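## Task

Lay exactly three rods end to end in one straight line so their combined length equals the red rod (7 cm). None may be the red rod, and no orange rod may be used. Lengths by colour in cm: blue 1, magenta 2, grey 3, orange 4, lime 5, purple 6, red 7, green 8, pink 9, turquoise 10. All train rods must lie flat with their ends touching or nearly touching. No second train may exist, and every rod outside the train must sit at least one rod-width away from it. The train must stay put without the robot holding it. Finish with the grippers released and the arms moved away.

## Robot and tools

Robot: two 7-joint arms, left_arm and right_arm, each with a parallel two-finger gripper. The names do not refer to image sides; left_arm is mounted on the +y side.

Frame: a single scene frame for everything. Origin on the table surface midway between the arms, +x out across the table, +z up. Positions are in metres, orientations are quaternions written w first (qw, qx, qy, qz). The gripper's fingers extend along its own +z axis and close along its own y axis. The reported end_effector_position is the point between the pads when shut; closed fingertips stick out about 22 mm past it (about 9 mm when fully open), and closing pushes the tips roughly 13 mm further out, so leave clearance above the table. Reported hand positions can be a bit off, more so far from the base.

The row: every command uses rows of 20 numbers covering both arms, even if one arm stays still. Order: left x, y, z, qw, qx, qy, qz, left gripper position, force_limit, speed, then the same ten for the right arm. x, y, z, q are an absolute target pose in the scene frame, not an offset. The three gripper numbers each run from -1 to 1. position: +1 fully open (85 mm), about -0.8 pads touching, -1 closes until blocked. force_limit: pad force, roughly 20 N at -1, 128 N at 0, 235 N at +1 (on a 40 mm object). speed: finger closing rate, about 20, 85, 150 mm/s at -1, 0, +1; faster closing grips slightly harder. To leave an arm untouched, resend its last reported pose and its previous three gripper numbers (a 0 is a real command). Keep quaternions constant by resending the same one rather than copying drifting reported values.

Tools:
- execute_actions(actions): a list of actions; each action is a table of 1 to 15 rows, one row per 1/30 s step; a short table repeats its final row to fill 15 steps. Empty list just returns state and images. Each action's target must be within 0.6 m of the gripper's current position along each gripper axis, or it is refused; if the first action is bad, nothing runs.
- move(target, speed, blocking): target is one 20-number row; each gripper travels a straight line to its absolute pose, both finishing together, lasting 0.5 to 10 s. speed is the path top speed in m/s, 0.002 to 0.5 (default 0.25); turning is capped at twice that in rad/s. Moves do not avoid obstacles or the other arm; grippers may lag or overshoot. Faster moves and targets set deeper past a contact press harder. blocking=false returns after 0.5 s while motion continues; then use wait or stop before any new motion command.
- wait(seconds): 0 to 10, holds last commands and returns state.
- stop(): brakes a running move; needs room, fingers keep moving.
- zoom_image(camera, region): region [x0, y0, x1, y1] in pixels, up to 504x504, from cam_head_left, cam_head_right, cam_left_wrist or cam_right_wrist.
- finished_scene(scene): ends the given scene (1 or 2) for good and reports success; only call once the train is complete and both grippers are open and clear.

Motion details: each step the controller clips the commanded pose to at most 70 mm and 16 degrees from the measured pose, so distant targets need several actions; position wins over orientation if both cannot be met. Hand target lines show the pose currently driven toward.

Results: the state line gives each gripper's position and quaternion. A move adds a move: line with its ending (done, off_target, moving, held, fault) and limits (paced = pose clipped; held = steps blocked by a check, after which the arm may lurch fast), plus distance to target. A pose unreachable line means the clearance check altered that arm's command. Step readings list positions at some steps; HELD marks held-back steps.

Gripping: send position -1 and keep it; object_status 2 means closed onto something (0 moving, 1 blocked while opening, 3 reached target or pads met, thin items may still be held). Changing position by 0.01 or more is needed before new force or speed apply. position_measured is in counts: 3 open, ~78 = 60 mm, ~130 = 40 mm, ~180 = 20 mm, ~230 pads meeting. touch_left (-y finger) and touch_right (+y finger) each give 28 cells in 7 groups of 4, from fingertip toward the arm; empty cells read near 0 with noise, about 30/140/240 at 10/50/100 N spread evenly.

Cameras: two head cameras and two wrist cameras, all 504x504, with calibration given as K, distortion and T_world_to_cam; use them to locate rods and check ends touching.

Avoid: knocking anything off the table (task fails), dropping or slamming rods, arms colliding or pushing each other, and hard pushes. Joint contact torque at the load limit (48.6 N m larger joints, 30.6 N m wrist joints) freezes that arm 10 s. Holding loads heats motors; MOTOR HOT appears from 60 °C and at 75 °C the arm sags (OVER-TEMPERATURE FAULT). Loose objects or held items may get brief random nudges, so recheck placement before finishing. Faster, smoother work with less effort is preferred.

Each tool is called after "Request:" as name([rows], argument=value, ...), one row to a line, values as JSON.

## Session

Request:
execute_actions(actions=[])

Scene clock: 0.00 s.
left_arm: end_effector_position=(+0.3839, +0.2024, +0.3911) position_measured=3 object_status=3 touch_left=n/a touch_right=n/a end_effector_quat_wxyz=(+0.247, +0.374, +0.573, +0.687) | right_arm: end_effector_position=(+0.5971, -0.6378, +0.1122) position_measured=3 object_status=3 touch_left=n/a touch_right=n/a end_effector_quat_wxyz=(+0.621, +0.556, -0.393, +0.388)
Joint positions: left_arm=[ 1.354  0.472 -0.073  2.261 -1.336  1.707  2.501] | right_arm=[-0.247  1.533  0.306  0.844  1.258  1.556  2.778]
Joint velocities: left_arm=[-0.001  0.    -0.     0.    -0.     0.     0.   ] | right_arm=[-0.001 -0.     0.001 -0.001  0.     0.     0.   ]
Motor temperatures (°C, as the motors report them): left_arm=[36 29 27 30 43 39 44] | right_arm=[31 31 29 29 34 36 42]
Hand target (left_arm): +0.384, +0.202, +0.391; +0.247, +0.374, +0.573, +0.687
Hand target (right_arm): +0.597, -0.638, +0.112; +0.621, +0.556, -0.393, +0.388
camera_calibration (this result's frames):
cam_left_wrist: T_world_to_cam=[[0.0511563, -0.188289, 0.98078, -0.362036], [0.58765, -0.78838, -0.182003, 0.0549528], [0.807497, 0.585666, 0.0703173, -0.308582], [0, 0, 0, 1]] pos_world=[0.235407, 0.155882, 0.386778]
cam_right_wrist: T_world_to_cam=[[-0.896144, 0.0681606, 0.438497, 0.535223], [-0.442714, -0.0694068, -0.893973, 0.37849], [-0.030499, -0.995257, 0.0923741, -0.479252], [0, 0, 0, 1]] pos_world=[0.632583, -0.48719, 0.147936]

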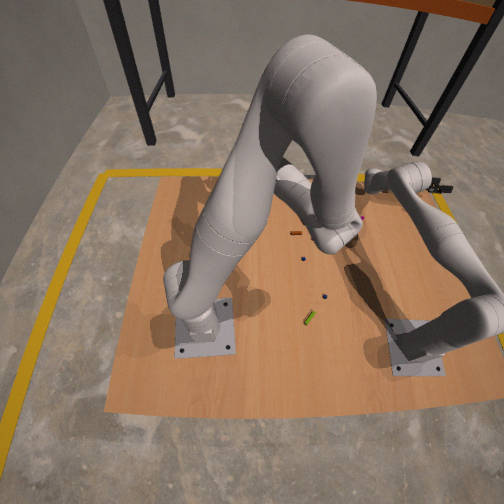

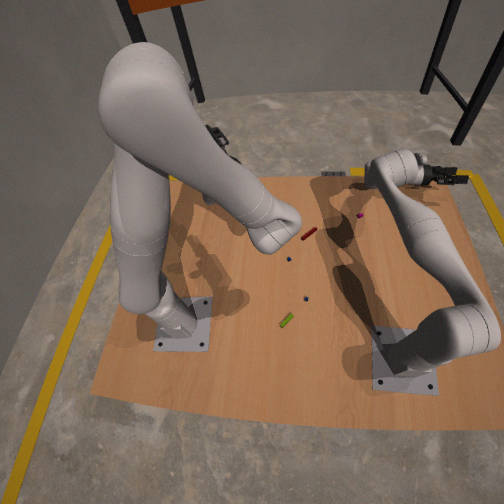

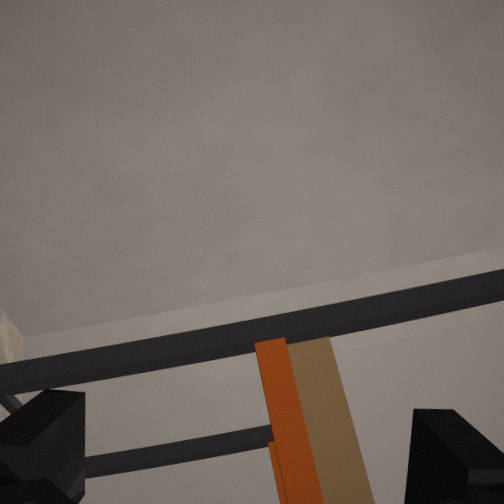

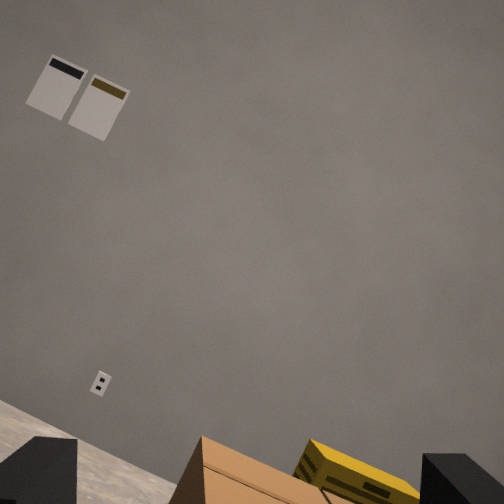

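Request:
move(target=[0.2,0.4,0.3,0,1,0,0,1,0,0,0.597,-0.638,0.112,0.621,0.556,-0.393,0.388,1,0,0], speed=0.5)

Request:
zoom_image(camera="cam_head_right", region=[160,160,420,360])

Scene clock: 3.27 s.
left_arm: end_effector_position=(+0.2005, +0.4020, +0.2994) position_measured=3 object_status=3 touch_left=((5 -6 -5 -13) (-5 -2 11 6) (5 -7 -9 10) (4 -2 -7 0) (8 2 -4 -16) (-6 15 12 -2) (-2 7 8 5)) touch_right=((-12 -16 -1 -1) (42 -3 -15 7) (4 -22 -3 -6) (-12 -5 28 -15) (-15 -27 -3 4) (-10 21 -27 -11) (5 20 -24 -21)) end_effector_quat_wxyz=(-0.001, +1.000, +0.001, -0.000) | right_arm: end_effector_position=(+0.5970, -0.6380, +0.1120) position_measured=3 object_status=3 touch_left=((-6 -15 15 43) (-6 2 0 14) (1 -4 -16 4) (9 -4 8 11) (-14 36 6 -12) (23 20 -5 23) (13 -15 10 -3)) touch_right=((11 -4 -8 7) (0 3 -4 10) (-4 1 1 4) (-9 -8 -12 -15) (2 -3 -5 11) (-9 -7 3 -3) (-6 2 -3 -1)) end_effector_quat_wxyz=(+0.621, +0.556, -0.393, +0.388)
Joint positions: left_arm=[ 1.936 -1.085 -0.592  2.094 -0.57   1.987 -0.284] | right_arm=[-0.247  1.533  0.306  0.843  1.257  1.557  2.778]
Joint velocities: left_arm=[ 0.009  0.005 -0.004 -0.002 -0.001 -0.005 -0.011] | right_arm=[-0.001  0.    -0.    -0.     0.001 -0.    -0.   ]
Motor temperatures (°C, as the motors report them): left_arm=[36 29 27 30 43 39 44] | right_arm=[31 32 29 29 34 36 42]
Hand target (left_arm): +0.201, +0.402, +0.299; -0.001, +1.000, +0.001, -0.000
Hand target (right_arm): +0.597, -0.638, +0.112; +0.621, +0.556, -0.393, +0.388
Off the commanded pose (left_arm): 0.002 m, 0 deg.
Off the commanded pose (right_arm): 0.000 m, 0 deg.
move: done; limits=paced
camera_calibration (this result's frames):
cam_left_wrist: T_world_to_cam=[[0.0543001, -0.998499, 0.00719301, 0.391413], [-0.998356, -0.0541571, 0.0187629, 0.266138], [-0.0183452, -0.00820001, -0.999798, 0.453777], [0, 0, 0, 1]] pos_world=[0.252771, 0.408959, 0.445877]
cam_right_wrist: T_world_to_cam=[[-0.89624, 0.0685985, 0.438233, 0.535589], [-0.442467, -0.0686686, -0.894152, 0.378645], [-0.0312447, -0.995278, 0.0918961, -0.478936], [0, 0, 0, 1]] pos_world=[0.632591, -0.487414, 0.147866]

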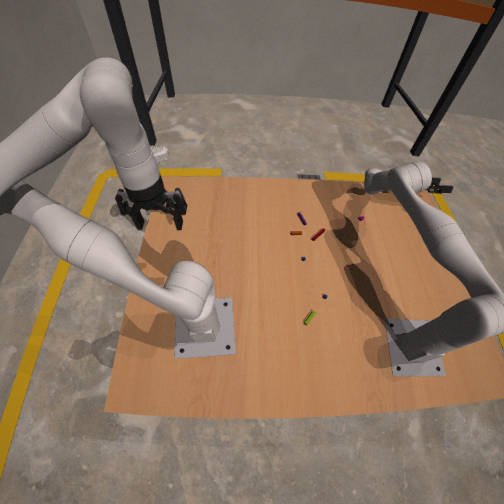

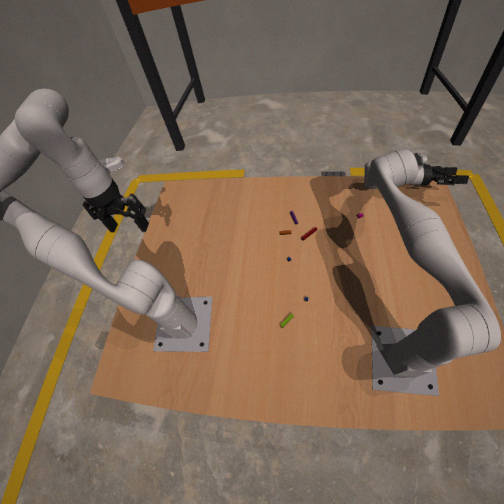

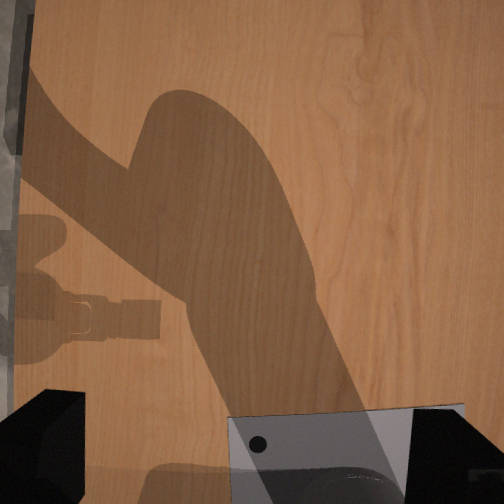

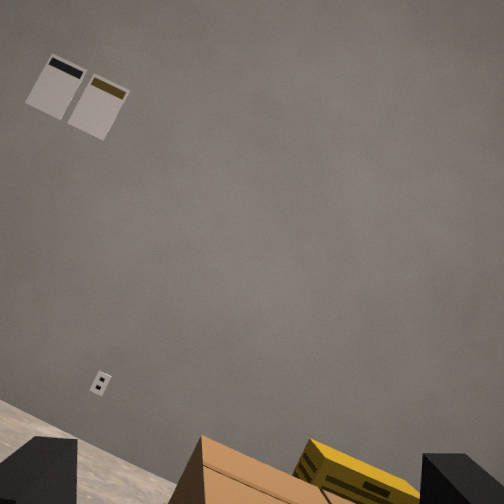

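Region (160, 160, 420, 360) of cam_head_right's 504x504 image, scaled by 1.938, with more detail than that image has; it fills the top 388 rows of this view, and the rest is white.

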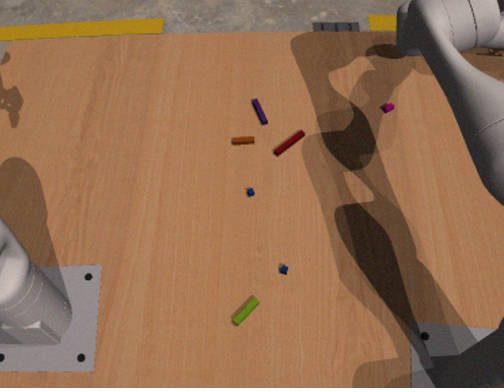

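Request:
move(target=[0.08,-0.05,0.3,0,1,0,0,1,0,0,0.597,-0.638,0.112,0.621,0.556,-0.393,0.388,1,0,0], speed=0.5)

Scene clock: 5.50 s.
left_arm: end_effector_position=(+0.0780, -0.0489, +0.2990) position_measured=3 object_status=3 touch_left=((1 -10 1 -10) (-5 1 18 10) (-8 -2 -14 5) (4 4 -1 -7) (10 3 5 -9) (-10 9 6 -3) (1 -8 0 3)) touch_right=((-8 11 -29 24) (9 1 -4 13) (5 -16 -1 5) (-16 6 7 -17) (15 15 -7 -13) (7 16 8 15) (-19 3 0 -34)) end_effector_quat_wxyz=(+0.000, +1.000, -0.000, -0.001) | right_arm: end_effector_position=(+0.5970, -0.6380, +0.1120) position_measured=3 object_status=3 touch_left=((-23 12 -13 9) (-25 8 2 21) (2 16 -6 7) (-13 -10 -9 0) (-10 -28 -13 -18) (23 0 -24 8) (-13 -10 -9 -22)) touch_right=((10 6 -12 -4) (0 6 1 -5) (-6 -4 0 7) (3 0 14 3) (-5 5 -2 3) (12 -7 -5 -9) (5 3 -3 13)) end_effector_quat_wxyz=(+0.621, +0.556, -0.393, +0.388)
Joint positions: left_arm=[ 2.221  0.234 -0.888  1.678  0.189  1.32  -0.368] | right_arm=[-0.247  1.533  0.306  0.843  1.257  1.557  2.778]
Joint velocities: left_arm=[-0.002  0.006 -0.002  0.001  0.001 -0.    -0.002] | right_arm=[ 0.001  0.     0.    -0.    -0.001  0.    -0.   ]
Motor temperatures (°C, as the motors report them): left_arm=[36 29 27 30 43 39 44] | right_arm=[31 32 29 29 34 36 42]
Hand target (left_arm): +0.078, -0.049, +0.299; -0.000, +1.000, +0.000, -0.001
Hand target (right_arm): +0.597, -0.638, +0.112; +0.621, +0.556, -0.393, +0.388
Off the commanded pose (left_arm): 0.002 m, 0 deg.
Off the commanded pose (right_arm): 0.000 m, 0 deg.
move: done; limits=paced
camera_calibration (this result's frames):
cam_left_wrist: T_world_to_cam=[[0.0514279, -0.99863, 0.00961673, -0.0526763], [-0.998468, -0.051218, 0.0209271, 0.118944], [-0.0204059, -0.0106782, -0.999735, 0.447465], [0, 0, 0, 1]] pos_world=[0.130602, -0.041734, 0.445364]
cam_right_wrist: T_world_to_cam=[[-0.89624, 0.0685943, 0.438234, 0.535586], [-0.442469, -0.0686646, -0.894151, 0.378647], [-0.0312425, -0.995279, 0.0918907, -0.478936], [0, 0, 0, 1]] pos_world=[0.63259, -0.487413, 0.147866]

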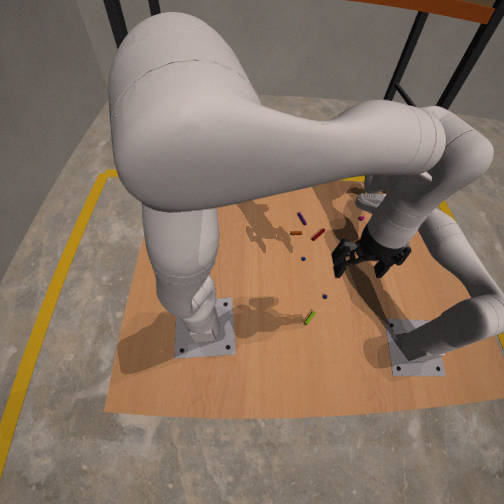

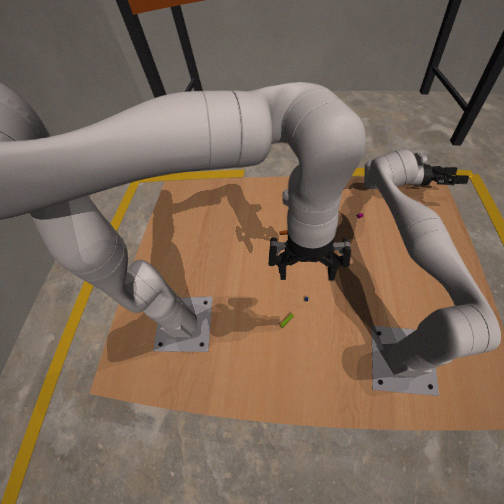

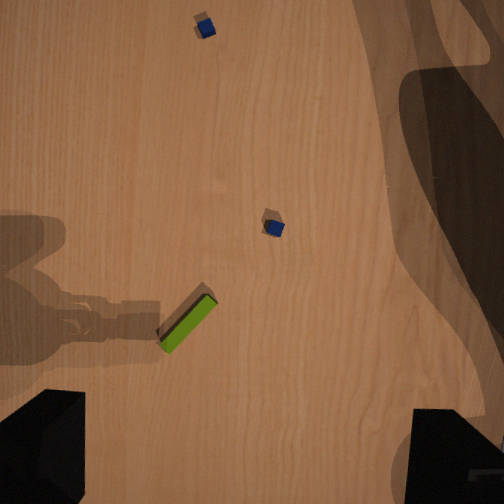

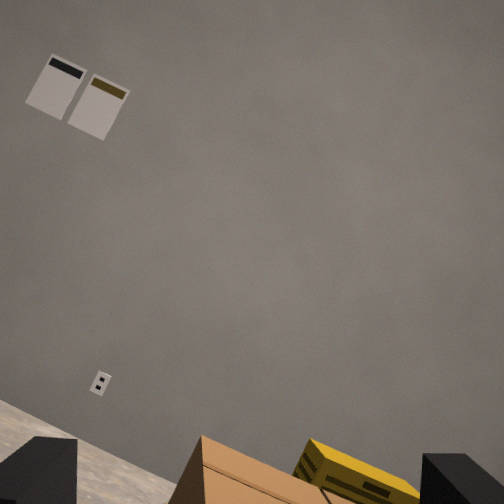

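Request:
move(target=[0.147,-0.0655,0.08,0,1,0,0,1,0,0,0.597,-0.638,0.112,0.621,0.556,-0.393,0.388,1,0,0], speed=0.4)

Scene clock: 7.63 s.
left_arm: end_effector_position=(+0.1459, -0.0654, +0.0802) position_measured=3 object_status=3 touch_left=((-4 2 7 -12) (6 -13 7 2) (-5 1 -2 5) (11 -3 1 -2) (17 -11 2 -2) (-7 1 4 -8) (2 5 -1 1)) touch_right=((20 -17 -5 8) (16 26 -16 -22) (-27 49 6 -7) (4 -4 20 7) (0 -17 -9 -8) (-1 18 9 16) (-1 8 11 -17)) end_effector_quat_wxyz=(+0.001, +1.000, -0.000, -0.002) | right_arm: end_effector_position=(+0.5970, -0.6380, +0.1120) position_measured=3 object_status=3 touch_left=((1 11 -9 -22) (20 18 -5 8) (-1 16 -19 7) (0 -6 -4 15) (-16 36 14 -16) (19 7 9 -11) (-7 -19 -15 -33)) touch_right=((-2 -13 -11 7) (4 11 1 -2) (-6 2 1 -5) (-4 -6 1 3) (3 -6 7 17) (-3 -6 -8 -6) (1 1 -9 3)) end_effector_quat_wxyz=(+0.621, +0.556, -0.393, +0.388)
Joint positions: left_arm=[ 1.847  0.625 -0.728  1.974  0.6    0.769 -0.903] | right_arm=[-0.247  1.533  0.306  0.843  1.257  1.557  2.778]
Joint velocities: left_arm=[-0.004  0.003 -0.001  0.     0.001  0.001 -0.001] | right_arm=[-0.    -0.001 -0.    -0.001 -0.001  0.001  0.   ]
Motor temperatures (°C, as the motors report them): left_arm=[36 29 27 30 43 39 44] | right_arm=[31 32 29 29 34 36 42]
Hand target (left_arm): +0.146, -0.065, +0.080; +0.000, +1.000, +0.000, -0.002
Hand target (right_arm): +0.597, -0.638, +0.112; +0.621, +0.556, -0.393, +0.388
Off the commanded pose (left_arm): 0.001 m, 0 deg.
Off the commanded pose (right_arm): 0.000 m, 0 deg.
move: done
camera_calibration (this result's frames):
cam_left_wrist: T_world_to_cam=[[0.0514383, -0.998618, 0.0107413, -0.0706064], [-0.998446, -0.0511928, 0.0219989, 0.190414], [-0.0214187, -0.0118562, -0.9997, 0.230027], [0, 0, 0, 1]] pos_world=[0.198677, -0.0580338, 0.226528]
cam_right_wrist: T_world_to_cam=[[-0.89624, 0.0685946, 0.438234, 0.535586], [-0.442468, -0.0686649, -0.894151, 0.378647], [-0.0312426, -0.995279, 0.0918911, -0.478936], [0, 0, 0, 1]] pos_world=[0.63259, -0.487414, 0.147866]

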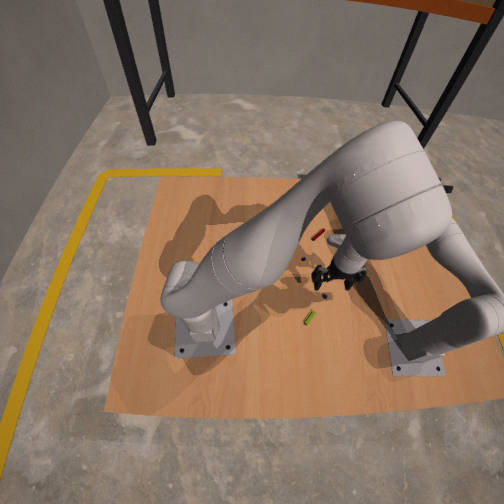

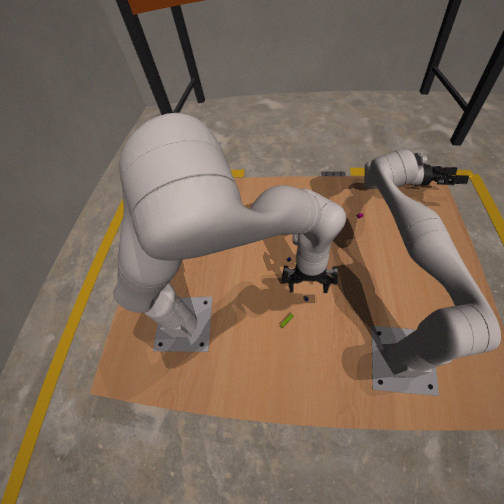

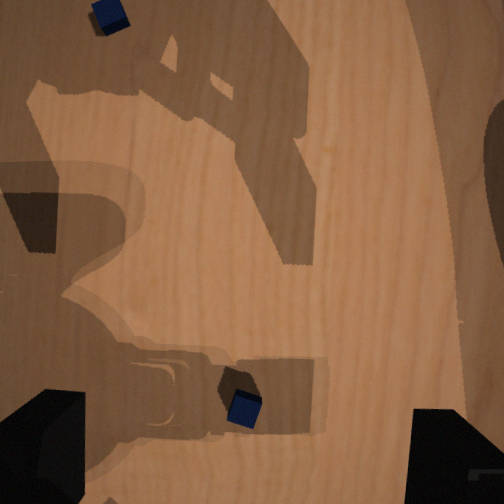

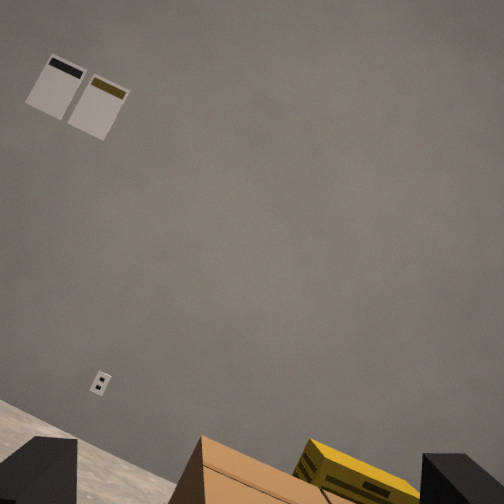

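Request:
execute_actions([
  [[0.1415,-0.0645,0.05,0,0.9945,-0.1045,0,1,0,0,0.597,-0.638,0.112,0.621,0.556,-0.393,0.388,1,0,0]],
  [[0.1415,-0.0645,0.027,0,0.9945,-0.1045,0,1,0,0,0.597,-0.638,0.112,0.621,0.556,-0.393,0.388,1,0,0]],
  [[0.1415,-0.0645,0.027,0,0.9945,-0.1045,0,-1,-0.5,1,0.597,-0.638,0.112,0.621,0.556,-0.393,0.388,1,0,0]],
  [[0.1415,-0.0645,0.027,0,0.9945,-0.1045,0,-1,-0.5,1,0.597,-0.638,0.112,0.621,0.556,-0.393,0.388,1,0,0]],
])

Scene clock: 9.77 s.
left_arm: end_effector_position=(+0.1415, -0.0645, +0.0271) position_measured=212 object_status=2 touch_left=((361 965 584 71) (67 274 139 14) (-10 -4 -12 6) (18 -7 -9 -6) (12 -10 2 -7) (-3 7 6 -4) (1 5 9 8)) touch_right=((332 942 730 131) (70 222 126 18) (-16 8 0 -25) (7 -10 -8 11) (1 23 42 4) (15 7 -12 -14) (-26 13 -9 13)) end_effector_quat_wxyz=(+0.000, +0.995, -0.104, +0.000) | right_arm: end_effector_position=(+0.5970, -0.6380, +0.1120) position_measured=3 object_status=3 touch_left=((-18 2 -14 -2) (-5 -19 11 -4) (20 7 2 -5) (-7 26 -16 0) (28 -23 2 14) (4 -13 20 0) (3 -12 -15 9)) touch_right=((11 3 1 -3) (8 -2 -2 8) (2 -7 0 -1) (6 -9 7 12) (0 -6 -4 7) (11 0 4 -1) (1 -8 -14 1)) end_effector_quat_wxyz=(+0.621, +0.556, -0.393, +0.388)
Joint positions: left_arm=[ 1.76   0.71  -0.586  2.021  0.68   0.611 -1.167] | right_arm=[-0.247  1.533  0.306  0.843  1.257  1.557  2.778]
Joint velocities: left_arm=[-0.002  0.     0.    -0.     0.     0.     0.001] | right_arm=[-0.001 -0.    -0.    -0.001 -0.    -0.003  0.   ]
Motor temperatures (°C, as the motors report them): left_arm=[36 29 27 30 43 39 44] | right_arm=[31 32 29 29 34 36 42]
Hand target (left_arm): +0.141, -0.064, +0.027; -0.000, +0.995, -0.105, -0.000
Hand target (right_arm): +0.597, -0.638, +0.112; +0.621, +0.556, -0.393, +0.388
Off the commanded pose (left_arm): 0.000 m, 0 deg.
Off the commanded pose (right_arm): 0.000 m, 0 deg.
Step readings (end_effector_position; steps 1 to 15: 1st action; 16 to 30: 2nd action; 31 to 45: 3rd action; 46 to 60: 4th action):
0: left_arm (+0.1461, -0.0653, +0.0801) | right_arm (+0.5970, -0.6380, +0.1120)
1: left_arm (+0.1462, -0.0652, +0.0798) | right_arm (+0.5970, -0.6380, +0.1120)
2: left_arm (+0.1466, -0.0649, +0.0780) | right_arm (+0.5970, -0.6380, +0.1120)
4: left_arm (+0.1464, -0.0639, +0.0694) | right_arm (+0.5970, -0.6380, +0.1120)
8: left_arm (+0.1418, -0.0636, +0.0527) | right_arm (+0.5970, -0.6380, +0.1120)
15: left_arm (+0.1408, -0.0646, +0.0501) | right_arm (+0.5970, -0.6380, +0.1120)
16: left_arm (+0.1412, -0.0644, +0.0495) | right_arm (+0.5970, -0.6380, +0.1120)
17: left_arm (+0.1421, -0.0638, +0.0466) | right_arm (+0.5970, -0.6380, +0.1120)
19: left_arm (+0.1434, -0.0626, +0.0345) | right_arm (+0.5970, -0.6380, +0.1120)
23: left_arm (+0.1401, -0.0653, +0.0279) | right_arm (+0.5970, -0.6380, +0.1120)
30: left_arm (+0.1413, -0.0646, +0.0271) | right_arm (+0.5970, -0.6380, +0.1120)
31: left_arm (+0.1413, -0.0646, +0.0271) | right_arm (+0.5970, -0.6380, +0.1120)
32: left_arm (+0.1414, -0.0646, +0.0271) | right_arm (+0.5970, -0.6380, +0.1120)
34: left_arm (+0.1415, -0.0645, +0.0270) | right_arm (+0.5970, -0.6380, +0.1120)
38: left_arm (+0.1415, -0.0645, +0.0270) | right_arm (+0.5970, -0.6380, +0.1120)
45: left_arm (+0.1415, -0.0645, +0.0270) | right_arm (+0.5970, -0.6380, +0.1120)
46: left_arm (+0.1415, -0.0645, +0.0270) | right_arm (+0.5970, -0.6380, +0.1120)
47: left_arm (+0.1415, -0.0645, +0.0270) | right_arm (+0.5970, -0.6380, +0.1120)
49: left_arm (+0.1415, -0.0645, +0.0271) | right_arm (+0.5970, -0.6380, +0.1120)
53: left_arm (+0.1415, -0.0645, +0.0271) | right_arm (+0.5970, -0.6380, +0.1120)
60: end_effector_position above
camera_calibration (this result's frames):
cam_left_wrist: T_world_to_cam=[[-0.157127, -0.987528, 0.00996233, -0.0387018], [-0.987378, 0.15729, 0.0185843, 0.199217], [-0.0199195, -0.00691649, -0.999778, 0.176984], [0, 0, 0, 1]] pos_world=[0.194147, -0.0683299, 0.173628]
cam_right_wrist: T_world_to_cam=[[-0.89624, 0.0685942, 0.438234, 0.535586], [-0.442468, -0.0686648, -0.894152, 0.378647], [-0.0312424, -0.995279, 0.0918909, -0.478936], [0, 0, 0, 1]] pos_world=[0.63259, -0.487413, 0.147866]

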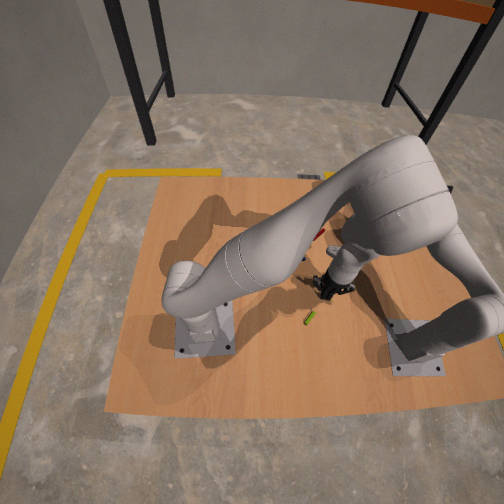

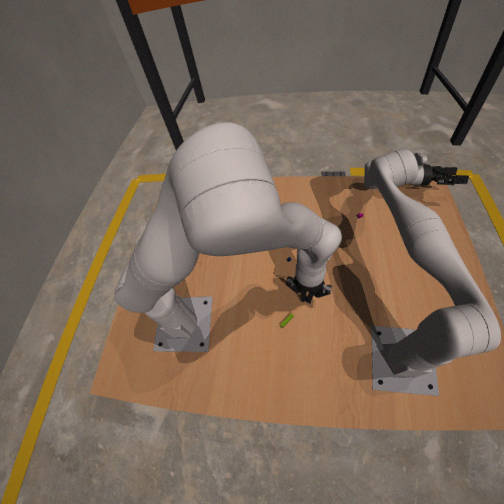

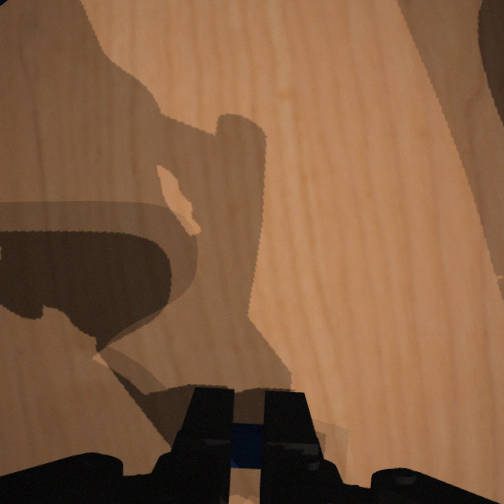

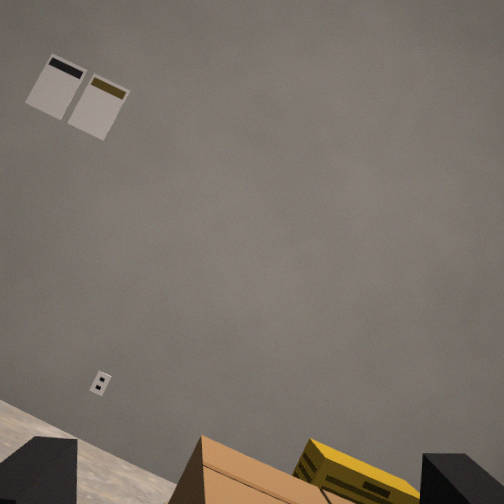

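Request:
move(target=[0.054,0.012,0.07,0,0.930,-0.3665,0,-1,-0.5,1,0.597,-0.638,0.112,0.621,0.556,-0.393,0.388,1,0,0], speed=0.3)

Scene clock: 11.20 s.
left_arm: end_effector_position=(+0.0553, +0.0127, +0.0700) position_measured=212 object_status=2 touch_left=((355 968 589 64) (74 262 133 20) (-7 -12 -2 11) (-6 2 -1 -4) (9 -11 11 -5) (-4 -1 5 3) (-4 7 5 -3)) touch_right=((399 929 712 90) (42 214 141 15) (-38 1 2 2) (12 -4 -18 -34) (27 -7 9 9) (-14 15 11 19) (-7 10 -2 9)) end_effector_quat_wxyz=(-0.001, +0.930, -0.366, +0.001) | right_arm: end_effector_position=(+0.5970, -0.6380, +0.1120) position_measured=3 object_status=3 touch_left=((15 12 6 8) (7 16 -2 8) (9 4 11 19) (0 -4 3 -3) (16 20 -6 -13) (0 2 -8 7) (-12 -18 -12 -13)) touch_right=((10 -7 -3 -3) (-2 7 -4 -3) (1 -8 4 3) (-6 -4 7 -1) (1 0 -3 10) (6 -9 -13 1) (11 4 -1 -5)) end_effector_quat_wxyz=(+0.621, +0.556, -0.393, +0.388)
Joint positions: left_arm=[ 1.966  0.463 -0.543  2.275  0.483  0.514 -1.375] | right_arm=[-0.247  1.533  0.306  0.843  1.257  1.557  2.778]
Joint velocities: left_arm=[ 0.009 -0.009  0.004  0.    -0.003 -0.001  0.003] | right_arm=[-0.001  0.    -0.     0.     0.     0.001 -0.   ]
Motor temperatures (°C, as the motors report them): left_arm=[36 29 27 30 43 39 44] | right_arm=[31 32 29 29 34 36 42]
Hand target (left_arm): +0.055, +0.013, +0.070; -0.001, +0.930, -0.367, +0.001
Hand target (right_arm): +0.597, -0.638, +0.112; +0.621, +0.556, -0.393, +0.388
Off the commanded pose (left_arm): 0.002 m, 0 deg.
Off the commanded pose (right_arm): 0.000 m, 0 deg.
move: done
camera_calibration (this result's frames):
cam_left_wrist: T_world_to_cam=[[-0.643205, -0.765663, 0.00696901, 0.0479124], [-0.765475, 0.643212, 0.018071, 0.0826881], [-0.0183188, 0.00628873, -0.999812, 0.218368], [0, 0, 0, 1]] pos_world=[0.0981134, -0.0178745, 0.216499]
cam_right_wrist: T_world_to_cam=[[-0.89624, 0.0685943, 0.438234, 0.535586], [-0.442469, -0.0686647, -0.894151, 0.378648], [-0.0312425, -0.995279, 0.0918909, -0.478936], [0, 0, 0, 1]] pos_world=[0.63259, -0.487413, 0.147866]

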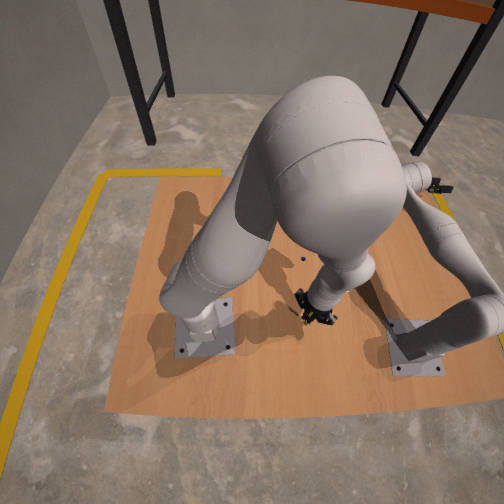

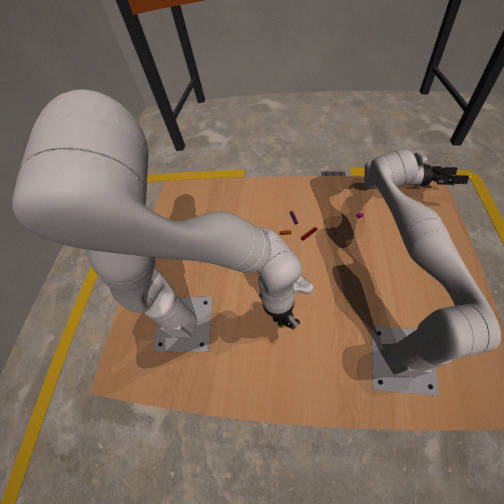

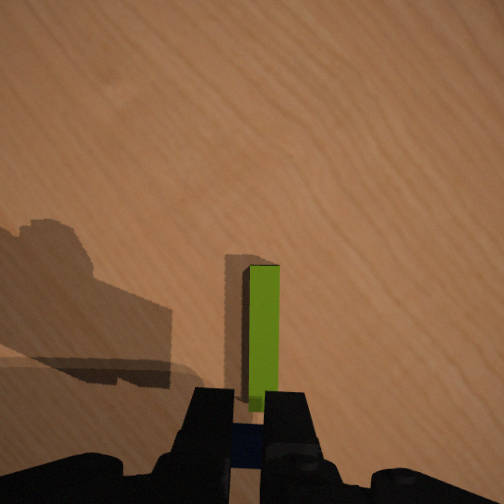

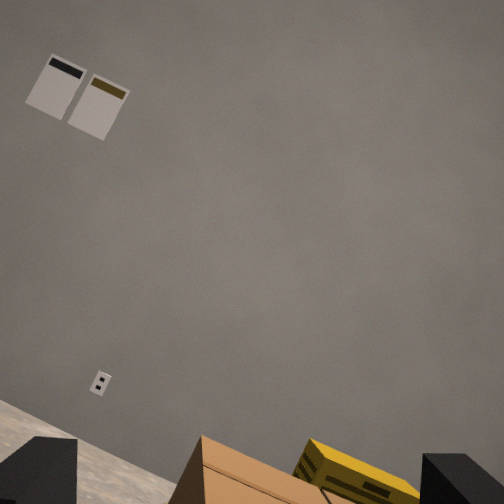

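Request:
execute_actions([
  [[0.045,0.0144,0.045,0,0.930,-0.3665,0,-1,-0.5,1,0.597,-0.638,0.112,0.621,0.556,-0.393,0.388,1,0,0]],
  [[0.045,0.0144,0.028,0,0.930,-0.3665,0,-1,-0.5,1,0.597,-0.638,0.112,0.621,0.556,-0.393,0.388,1,0,0]],
  [[0.045,0.0144,0.028,0,0.930,-0.3665,0,1,-0.5,0,0.597,-0.638,0.112,0.621,0.556,-0.393,0.388,1,0,0]],
  [[0.045,0.0144,0.09,0,0.930,-0.3665,0,1,-0.5,0,0.597,-0.638,0.112,0.621,0.556,-0.393,0.388,1,0,0]],
])

Scene clock: 13.40 s.
left_arm: end_effector_position=(+0.0474, +0.0152, +0.0889) position_measured=9 object_status=0 touch_left=((4 -4 0 -5) (2 -2 15 15) (-7 -1 -1 8) (12 -5 -4 -7) (7 -10 -2 -7) (1 0 11 6) (7 9 -4 8)) touch_right=((20 -19 2 12) (8 -7 -12 -5) (15 -3 33 5) (-19 15 -1 -10) (0 -3 -12 27) (-29 -23 11 -6) (10 -16 19 -23)) end_effector_quat_wxyz=(-0.002, +0.931, -0.364, +0.000) | right_arm: end_effector_position=(+0.5970, -0.6380, +0.1120) position_measured=3 object_status=3 touch_left=((23 4 13 -1) (12 5 22 12) (0 8 -17 -14) (4 -8 16 20) (13 12 -12 -7) (16 -6 -17 -31) (-13 -6 -16 -7)) touch_right=((5 -3 -5 6) (1 2 -3 -2) (-1 -6 7 7) (-2 -11 -1 -4) (-7 3 -4 11) (9 -4 -4 1) (-5 6 -7 4)) end_effector_quat_wxyz=(+0.621, +0.556, -0.393, +0.388)
Joint positions: left_arm=[ 2.026  0.41  -0.578  2.261  0.409  0.573 -1.275] | right_arm=[-0.247  1.533  0.306  0.843  1.257  1.557  2.778]
Joint velocities: left_arm=[ 0.027 -0.032 -0.008 -0.027 -0.046  0.034  0.07 ] | right_arm=[ 0.    -0.    -0.     0.     0.002  0.001  0.   ]
Motor temperatures (°C, as the motors report them): left_arm=[36 29 27 30 43 39 44] | right_arm=[31 32 29 29 34 36 42]
Hand target (left_arm): +0.045, +0.014, +0.090; -0.000, +0.930, -0.367, +0.000
Hand target (right_arm): +0.597, -0.638, +0.112; +0.621, +0.556, -0.393, +0.388
Off the commanded pose (left_arm): 0.003 m, 0 deg.
Off the commanded pose (right_arm): 0.000 m, 0 deg.
Step readings (end_effector_position; steps 1 to 15: 1st action; 16 to 30: 2nd action; 31 to 45: 3rd action; 46 to 60: 4th action):
0: left_arm (+0.0550, +0.0126, +0.0702) | right_arm (+0.5970, -0.6380, +0.1120)
1: left_arm (+0.0550, +0.0128, +0.0697) | right_arm (+0.5970, -0.6380, +0.1120)
2: left_arm (+0.0548, +0.0134, +0.0672) | right_arm (+0.5970, -0.6380, +0.1120)
4: left_arm (+0.0517, +0.0156, +0.0564) | right_arm (+0.5970, -0.6380, +0.1120)
8: left_arm (+0.0447, +0.0142, +0.0465) | right_arm (+0.5970, -0.6380, +0.1120)
15: left_arm (+0.0447, +0.0144, +0.0452) | right_arm (+0.5970, -0.6380, +0.1120)
16: left_arm (+0.0450, +0.0146, +0.0447) | right_arm (+0.5970, -0.6380, +0.1120)
17: left_arm (+0.0459, +0.0150, +0.0425) | right_arm (+0.5970, -0.6380, +0.1120)
19: left_arm (+0.0471, +0.0159, +0.0340) | right_arm (+0.5970, -0.6380, +0.1120)
23: left_arm (+0.0434, +0.0121, +0.0307) | right_arm (+0.5970, -0.6380, +0.1120)
30: left_arm (+0.0437, +0.0123, +0.0307) | right_arm (+0.5970, -0.6380, +0.1120)
31: left_arm (+0.0437, +0.0123, +0.0307) | right_arm (+0.5970, -0.6380, +0.1120)
32: left_arm (+0.0437, +0.0122, +0.0306) | right_arm (+0.5970, -0.6380, +0.1120)
34: left_arm (+0.0444, +0.0128, +0.0297) | right_arm (+0.5970, -0.6380, +0.1120)
38: left_arm (+0.0449, +0.0140, +0.0285) | right_arm (+0.5970, -0.6380, +0.1120)
45: left_arm (+0.0450, +0.0144, +0.0281) | right_arm (+0.5970, -0.6380, +0.1120)
46: left_arm (+0.0447, +0.0143, +0.0285) | right_arm (+0.5970, -0.6380, +0.1120)
47: left_arm (+0.0440, +0.0139, +0.0307) | right_arm (+0.5970, -0.6380, +0.1120)
49: left_arm (+0.0426, +0.0130, +0.0403) | right_arm (+0.5970, -0.6380, +0.1120)
53: left_arm (+0.0433, +0.0179, +0.0711) | right_arm (+0.5970, -0.6380, +0.1120)
60: end_effector_position above
camera_calibration (this result's frames):
cam_left_wrist: T_world_to_cam=[[-0.638912, -0.769251, 0.00657158, 0.044515], [-0.769047, 0.638906, 0.019111, 0.0748737], [-0.0188998, 0.00715642, -0.999796, 0.237172], [0, 0, 0, 1]] pos_world=[0.0905051, -0.0152914, 0.235401]
cam_right_wrist: T_world_to_cam=[[-0.89624, 0.0685944, 0.438234, 0.535586], [-0.442468, -0.0686649, -0.894151, 0.378648], [-0.0312425, -0.995279, 0.091891, -0.478936], [0, 0, 0, 1]] pos_world=[0.63259, -0.487413, 0.147866]

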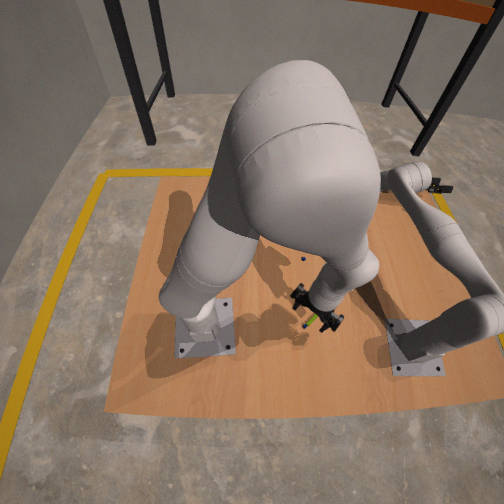

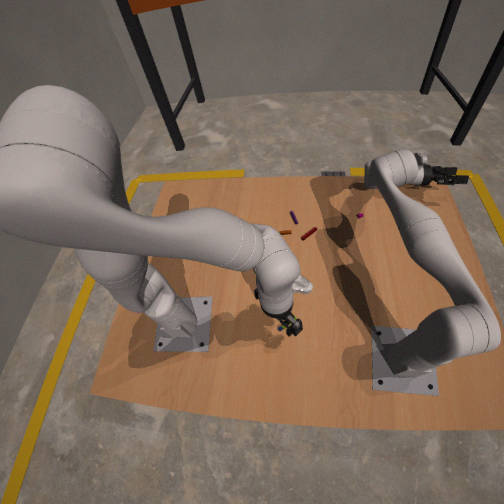

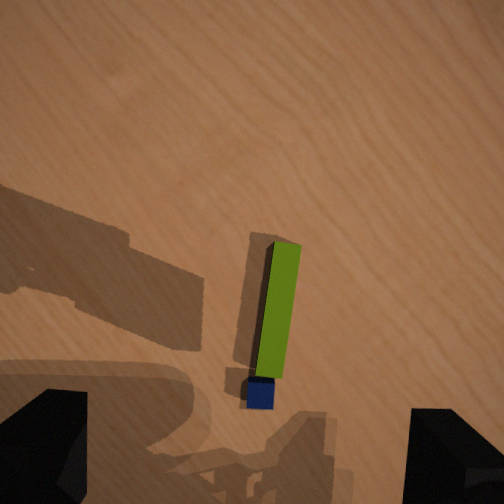

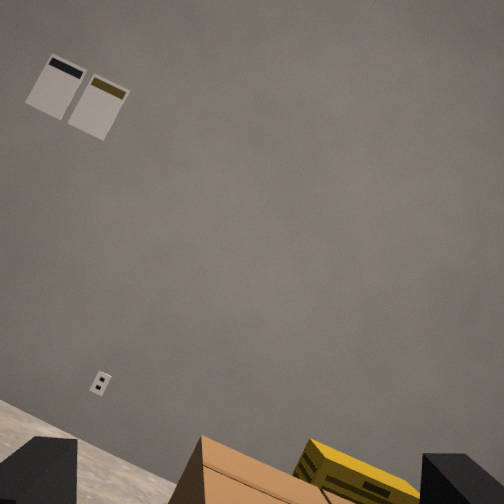

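Request:
move(target=[0.290,-0.009,0.08,0,1,0,0,1,0,0,0.597,-0.638,0.112,0.621,0.556,-0.393,0.388,1,0,0], speed=0.4)

Scene clock: 15.03 s.
left_arm: end_effector_position=(+0.2884, -0.0111, +0.0798) position_measured=3 object_status=3 touch_left=((-1 3 1 -11) (4 -6 18 5) (-6 -12 -5 6) (3 -6 -8 -11) (4 -4 -1 1) (-7 8 -2 -1) (-10 -2 8 -2)) touch_right=((-14 -2 8 32) (0 -6 15 12) (0 9 -13 -10) (-1 25 13 -29) (-3 -3 18 8) (5 6 17 33) (-19 -13 -9 5)) end_effector_quat_wxyz=(+0.002, +1.000, +0.000, -0.002) | right_arm: end_effector_position=(+0.5970, -0.6380, +0.1120) position_measured=3 object_status=3 touch_left=((-34 -25 8 5) (20 11 27 32) (-11 -7 -25 5) (7 0 -7 -3) (-9 40 4 0) (2 0 -2 9) (6 -27 3 -24)) touch_right=((7 -3 -1 4) (3 0 -3 -3) (0 -4 4 0) (2 -7 3 2) (1 -2 3 9) (10 -4 -5 -6) (-3 -6 -19 -3)) end_effector_quat_wxyz=(+0.621, +0.556, -0.393, +0.388)
Joint positions: left_arm=[ 1.455  0.647 -0.721  1.929  0.6    0.794 -1.27 ] | right_arm=[-0.247  1.533  0.306  0.843  1.257  1.557  2.778]
Joint velocities: left_arm=[-0.004  0.004 -0.001  0.001  0.001  0.001 -0.001] | right_arm=[-0.002  0.     0.     0.     0.    -0.003 -0.   ]
Motor temperatures (°C, as the motors report them): left_arm=[36 29 27 30 43 39 44] | right_arm=[31 32 29 29 34 36 42]
Hand target (left_arm): +0.288, -0.011, +0.080; +0.001, +1.000, +0.000, -0.002
Hand target (right_arm): +0.597, -0.638, +0.112; +0.621, +0.556, -0.393, +0.388
Off the commanded pose (left_arm): 0.003 m, 0 deg.
Off the commanded pose (right_arm): 0.000 m, 0 deg.
move: done
camera_calibration (this result's frames):
cam_left_wrist: T_world_to_cam=[[0.0519386, -0.998572, 0.0125309, -0.0239854], [-0.9984, -0.0516404, 0.0230507, 0.335292], [-0.0223706, -0.0137081, -0.999656, 0.233571], [0, 0, 0, 1]] pos_world=[0.341226, -0.00343472, 0.226063]
cam_right_wrist: T_world_to_cam=[[-0.89624, 0.0685944, 0.438234, 0.535586], [-0.442468, -0.0686647, -0.894151, 0.378648], [-0.0312425, -0.995279, 0.0918909, -0.478936], [0, 0, 0, 1]] pos_world=[0.63259, -0.487413, 0.147866]

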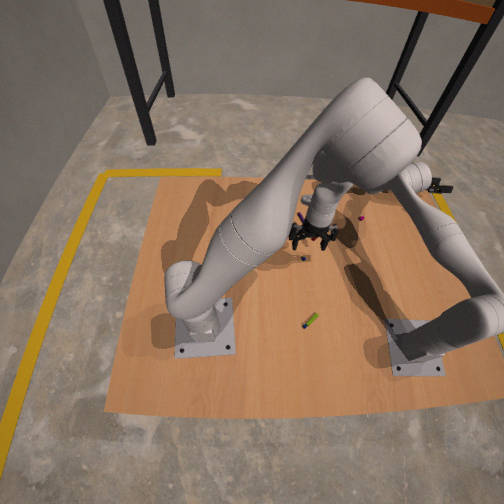

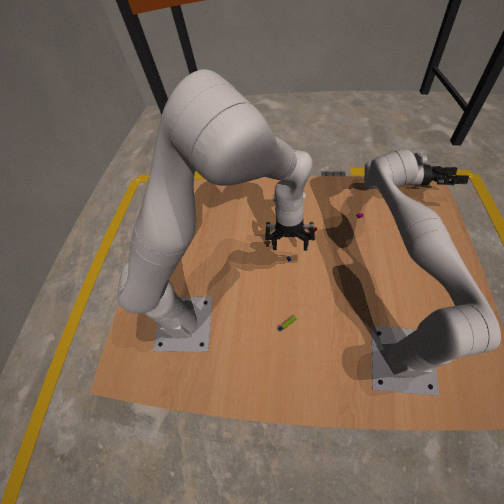

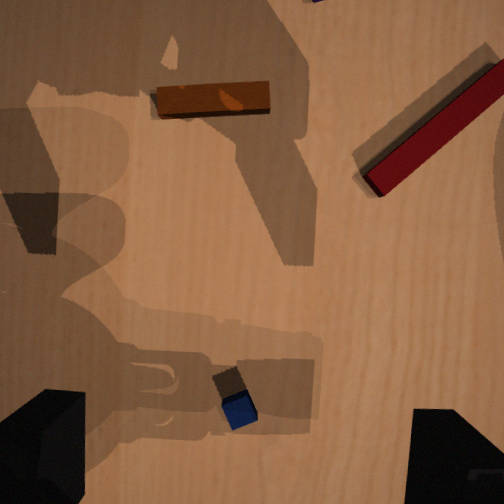

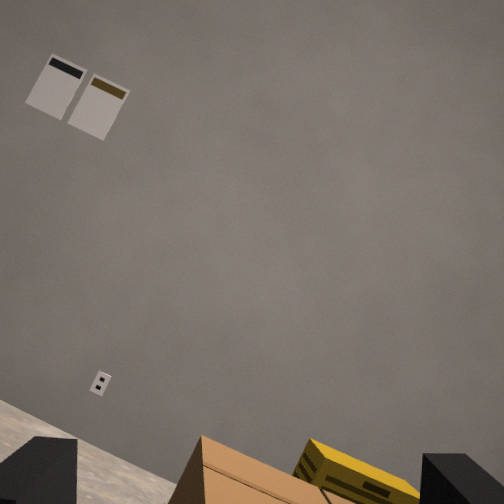

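Request:
execute_actions([
  [[0.284,-0.007,0.05,0,0.991,0.131,0,1,0,0,0.597,-0.638,0.112,0.621,0.556,-0.393,0.388,1,0,0]],
  [[0.284,-0.007,0.027,0,0.991,0.131,0,1,0,0,0.597,-0.638,0.112,0.621,0.556,-0.393,0.388,1,0,0]],
  [[0.284,-0.007,0.027,0,0.991,0.131,0,-1,-0.5,1,0.597,-0.638,0.112,0.621,0.556,-0.393,0.388,1,0,0]],
  [[0.284,-0.007,0.027,0,0.991,0.131,0,-1,-0.5,1,0.597,-0.638,0.112,0.621,0.556,-0.393,0.388,1,0,0]],
])

Scene clock: 17.20 s.
left_arm: end_effector_position=(+0.2841, -0.0070, +0.0271) position_measured=212 object_status=2 touch_left=((445 967 521 63) (91 269 131 9) (-10 -2 -4 12) (12 7 -3 0) (4 -4 -5 -12) (4 12 2 2) (0 9 -4 4)) touch_right=((454 929 653 84) (52 206 128 53) (10 7 2 7) (11 -6 13 9) (-13 -17 -6 16) (-13 14 -13 -8) (-17 5 37 2)) end_effector_quat_wxyz=(+0.000, +0.991, +0.131, +0.000) | right_arm: end_effector_position=(+0.5970, -0.6380, +0.1120) position_measured=3 object_status=3 touch_left=((28 -14 22 17) (1 7 -9 27) (16 -11 -23 -4) (-28 0 3 -23) (-3 9 2 -18) (-12 -12 5 -1) (0 -17 -23 12)) touch_right=((8 10 0 8) (-7 8 -9 -5) (7 -7 7 11) (-11 -7 6 8) (6 -5 2 8) (1 -10 -13 -2) (3 0 -11 12)) end_effector_quat_wxyz=(+0.621, +0.556, -0.393, +0.388)
Joint positions: left_arm=[ 1.437  0.754 -0.69   1.985  0.765  0.681 -1.149] | right_arm=[-0.247  1.533  0.306  0.843  1.257  1.557  2.778]
Joint velocities: left_arm=[ 0.001 -0.     0.    -0.001 -0.     0.001  0.001] | right_arm=[ 0.002  0.    -0.001 -0.    -0.    -0.001  0.   ]
Motor temperatures (°C, as the motors report them): left_arm=[36 29 27 30 43 39 44] | right_arm=[31 32 29 29 34 36 42]
Hand target (left_arm): +0.284, -0.007, +0.027; -0.000, +0.991, +0.131, -0.000
Hand target (right_arm): +0.597, -0.638, +0.112; +0.621, +0.556, -0.393, +0.388
Off the commanded pose (left_arm): 0.000 m, 0 deg.
Off the commanded pose (right_arm): 0.000 m, 0 deg.
Step readings (end_effector_position; steps 1 to 15: 1st action; 16 to 30: 2nd action; 31 to 45: 3rd action; 46 to 60: 4th action):
0: left_arm (+0.2884, -0.0110, +0.0797) | right_arm (+0.5970, -0.6380, +0.1120)
1: left_arm (+0.2884, -0.0108, +0.0793) | right_arm (+0.5970, -0.6380, +0.1120)
2: left_arm (+0.2883, -0.0103, +0.0771) | right_arm (+0.5970, -0.6380, +0.1120)
4: left_arm (+0.2869, -0.0079, +0.0670) | right_arm (+0.5970, -0.6380, +0.1120)
8: left_arm (+0.2838, -0.0074, +0.0516) | right_arm (+0.5970, -0.6380, +0.1120)
15: left_arm (+0.2841, -0.0071, +0.0503) | right_arm (+0.5970, -0.6380, +0.1120)
16: left_arm (+0.2842, -0.0068, +0.0496) | right_arm (+0.5970, -0.6380, +0.1120)
17: left_arm (+0.2847, -0.0060, +0.0466) | right_arm (+0.5970, -0.6380, +0.1120)
19: left_arm (+0.2853, -0.0045, +0.0342) | right_arm (+0.5970, -0.6380, +0.1120)
23: left_arm (+0.2830, -0.0082, +0.0278) | right_arm (+0.5970, -0.6380, +0.1120)
30: left_arm (+0.2839, -0.0071, +0.0271) | right_arm (+0.5970, -0.6380, +0.1120)
31: left_arm (+0.2839, -0.0071, +0.0271) | right_arm (+0.5970, -0.6380, +0.1120)
32: left_arm (+0.2839, -0.0071, +0.0271) | right_arm (+0.5970, -0.6380, +0.1120)
34: left_arm (+0.2840, -0.0070, +0.0270) | right_arm (+0.5970, -0.6380, +0.1120)
38: left_arm (+0.2840, -0.0070, +0.0270) | right_arm (+0.5970, -0.6380, +0.1120)
45: left_arm (+0.2840, -0.0070, +0.0270) | right_arm (+0.5970, -0.6380, +0.1120)
46: left_arm (+0.2840, -0.0070, +0.0270) | right_arm (+0.5970, -0.6380, +0.1120)
47: left_arm (+0.2840, -0.0070, +0.0270) | right_arm (+0.5970, -0.6380, +0.1120)
49: left_arm (+0.2841, -0.0070, +0.0271) | right_arm (+0.5970, -0.6380, +0.1120)
53: left_arm (+0.2841, -0.0070, +0.0271) | right_arm (+0.5970, -0.6380, +0.1120)
60: end_effector_position above
camera_calibration (this result's frames):
cam_left_wrist: T_world_to_cam=[[0.309277, -0.95092, 0.00995938, -0.0917448], [-0.95086, -0.309063, 0.0185743, 0.317247], [-0.0145846, -0.0152146, -0.999778, 0.178631], [0, 0, 0, 1]] pos_world=[0.332637, 0.0135252, 0.173612]
cam_right_wrist: T_world_to_cam=[[-0.89624, 0.0685942, 0.438234, 0.535586], [-0.442469, -0.0686649, -0.894151, 0.378648], [-0.0312423, -0.995279, 0.091891, -0.478936], [0, 0, 0, 1]] pos_world=[0.63259, -0.487413, 0.147866]

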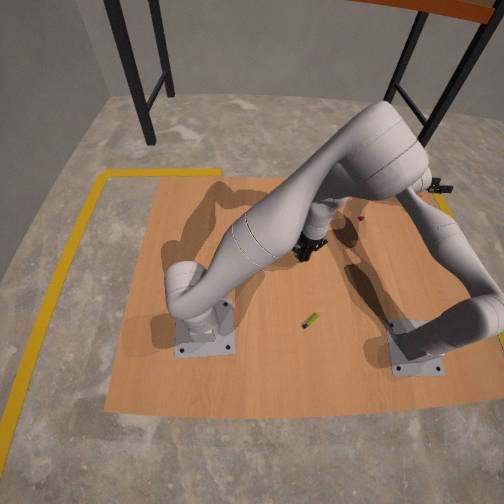

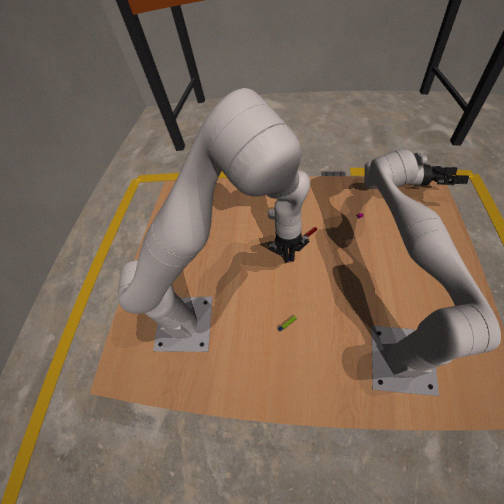

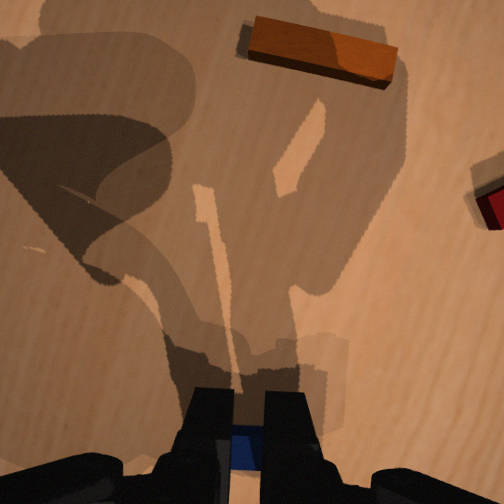

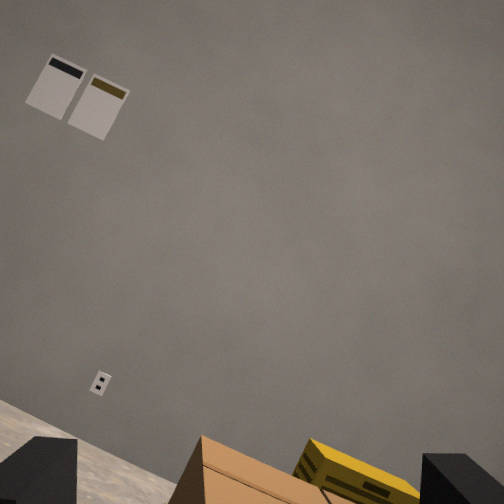

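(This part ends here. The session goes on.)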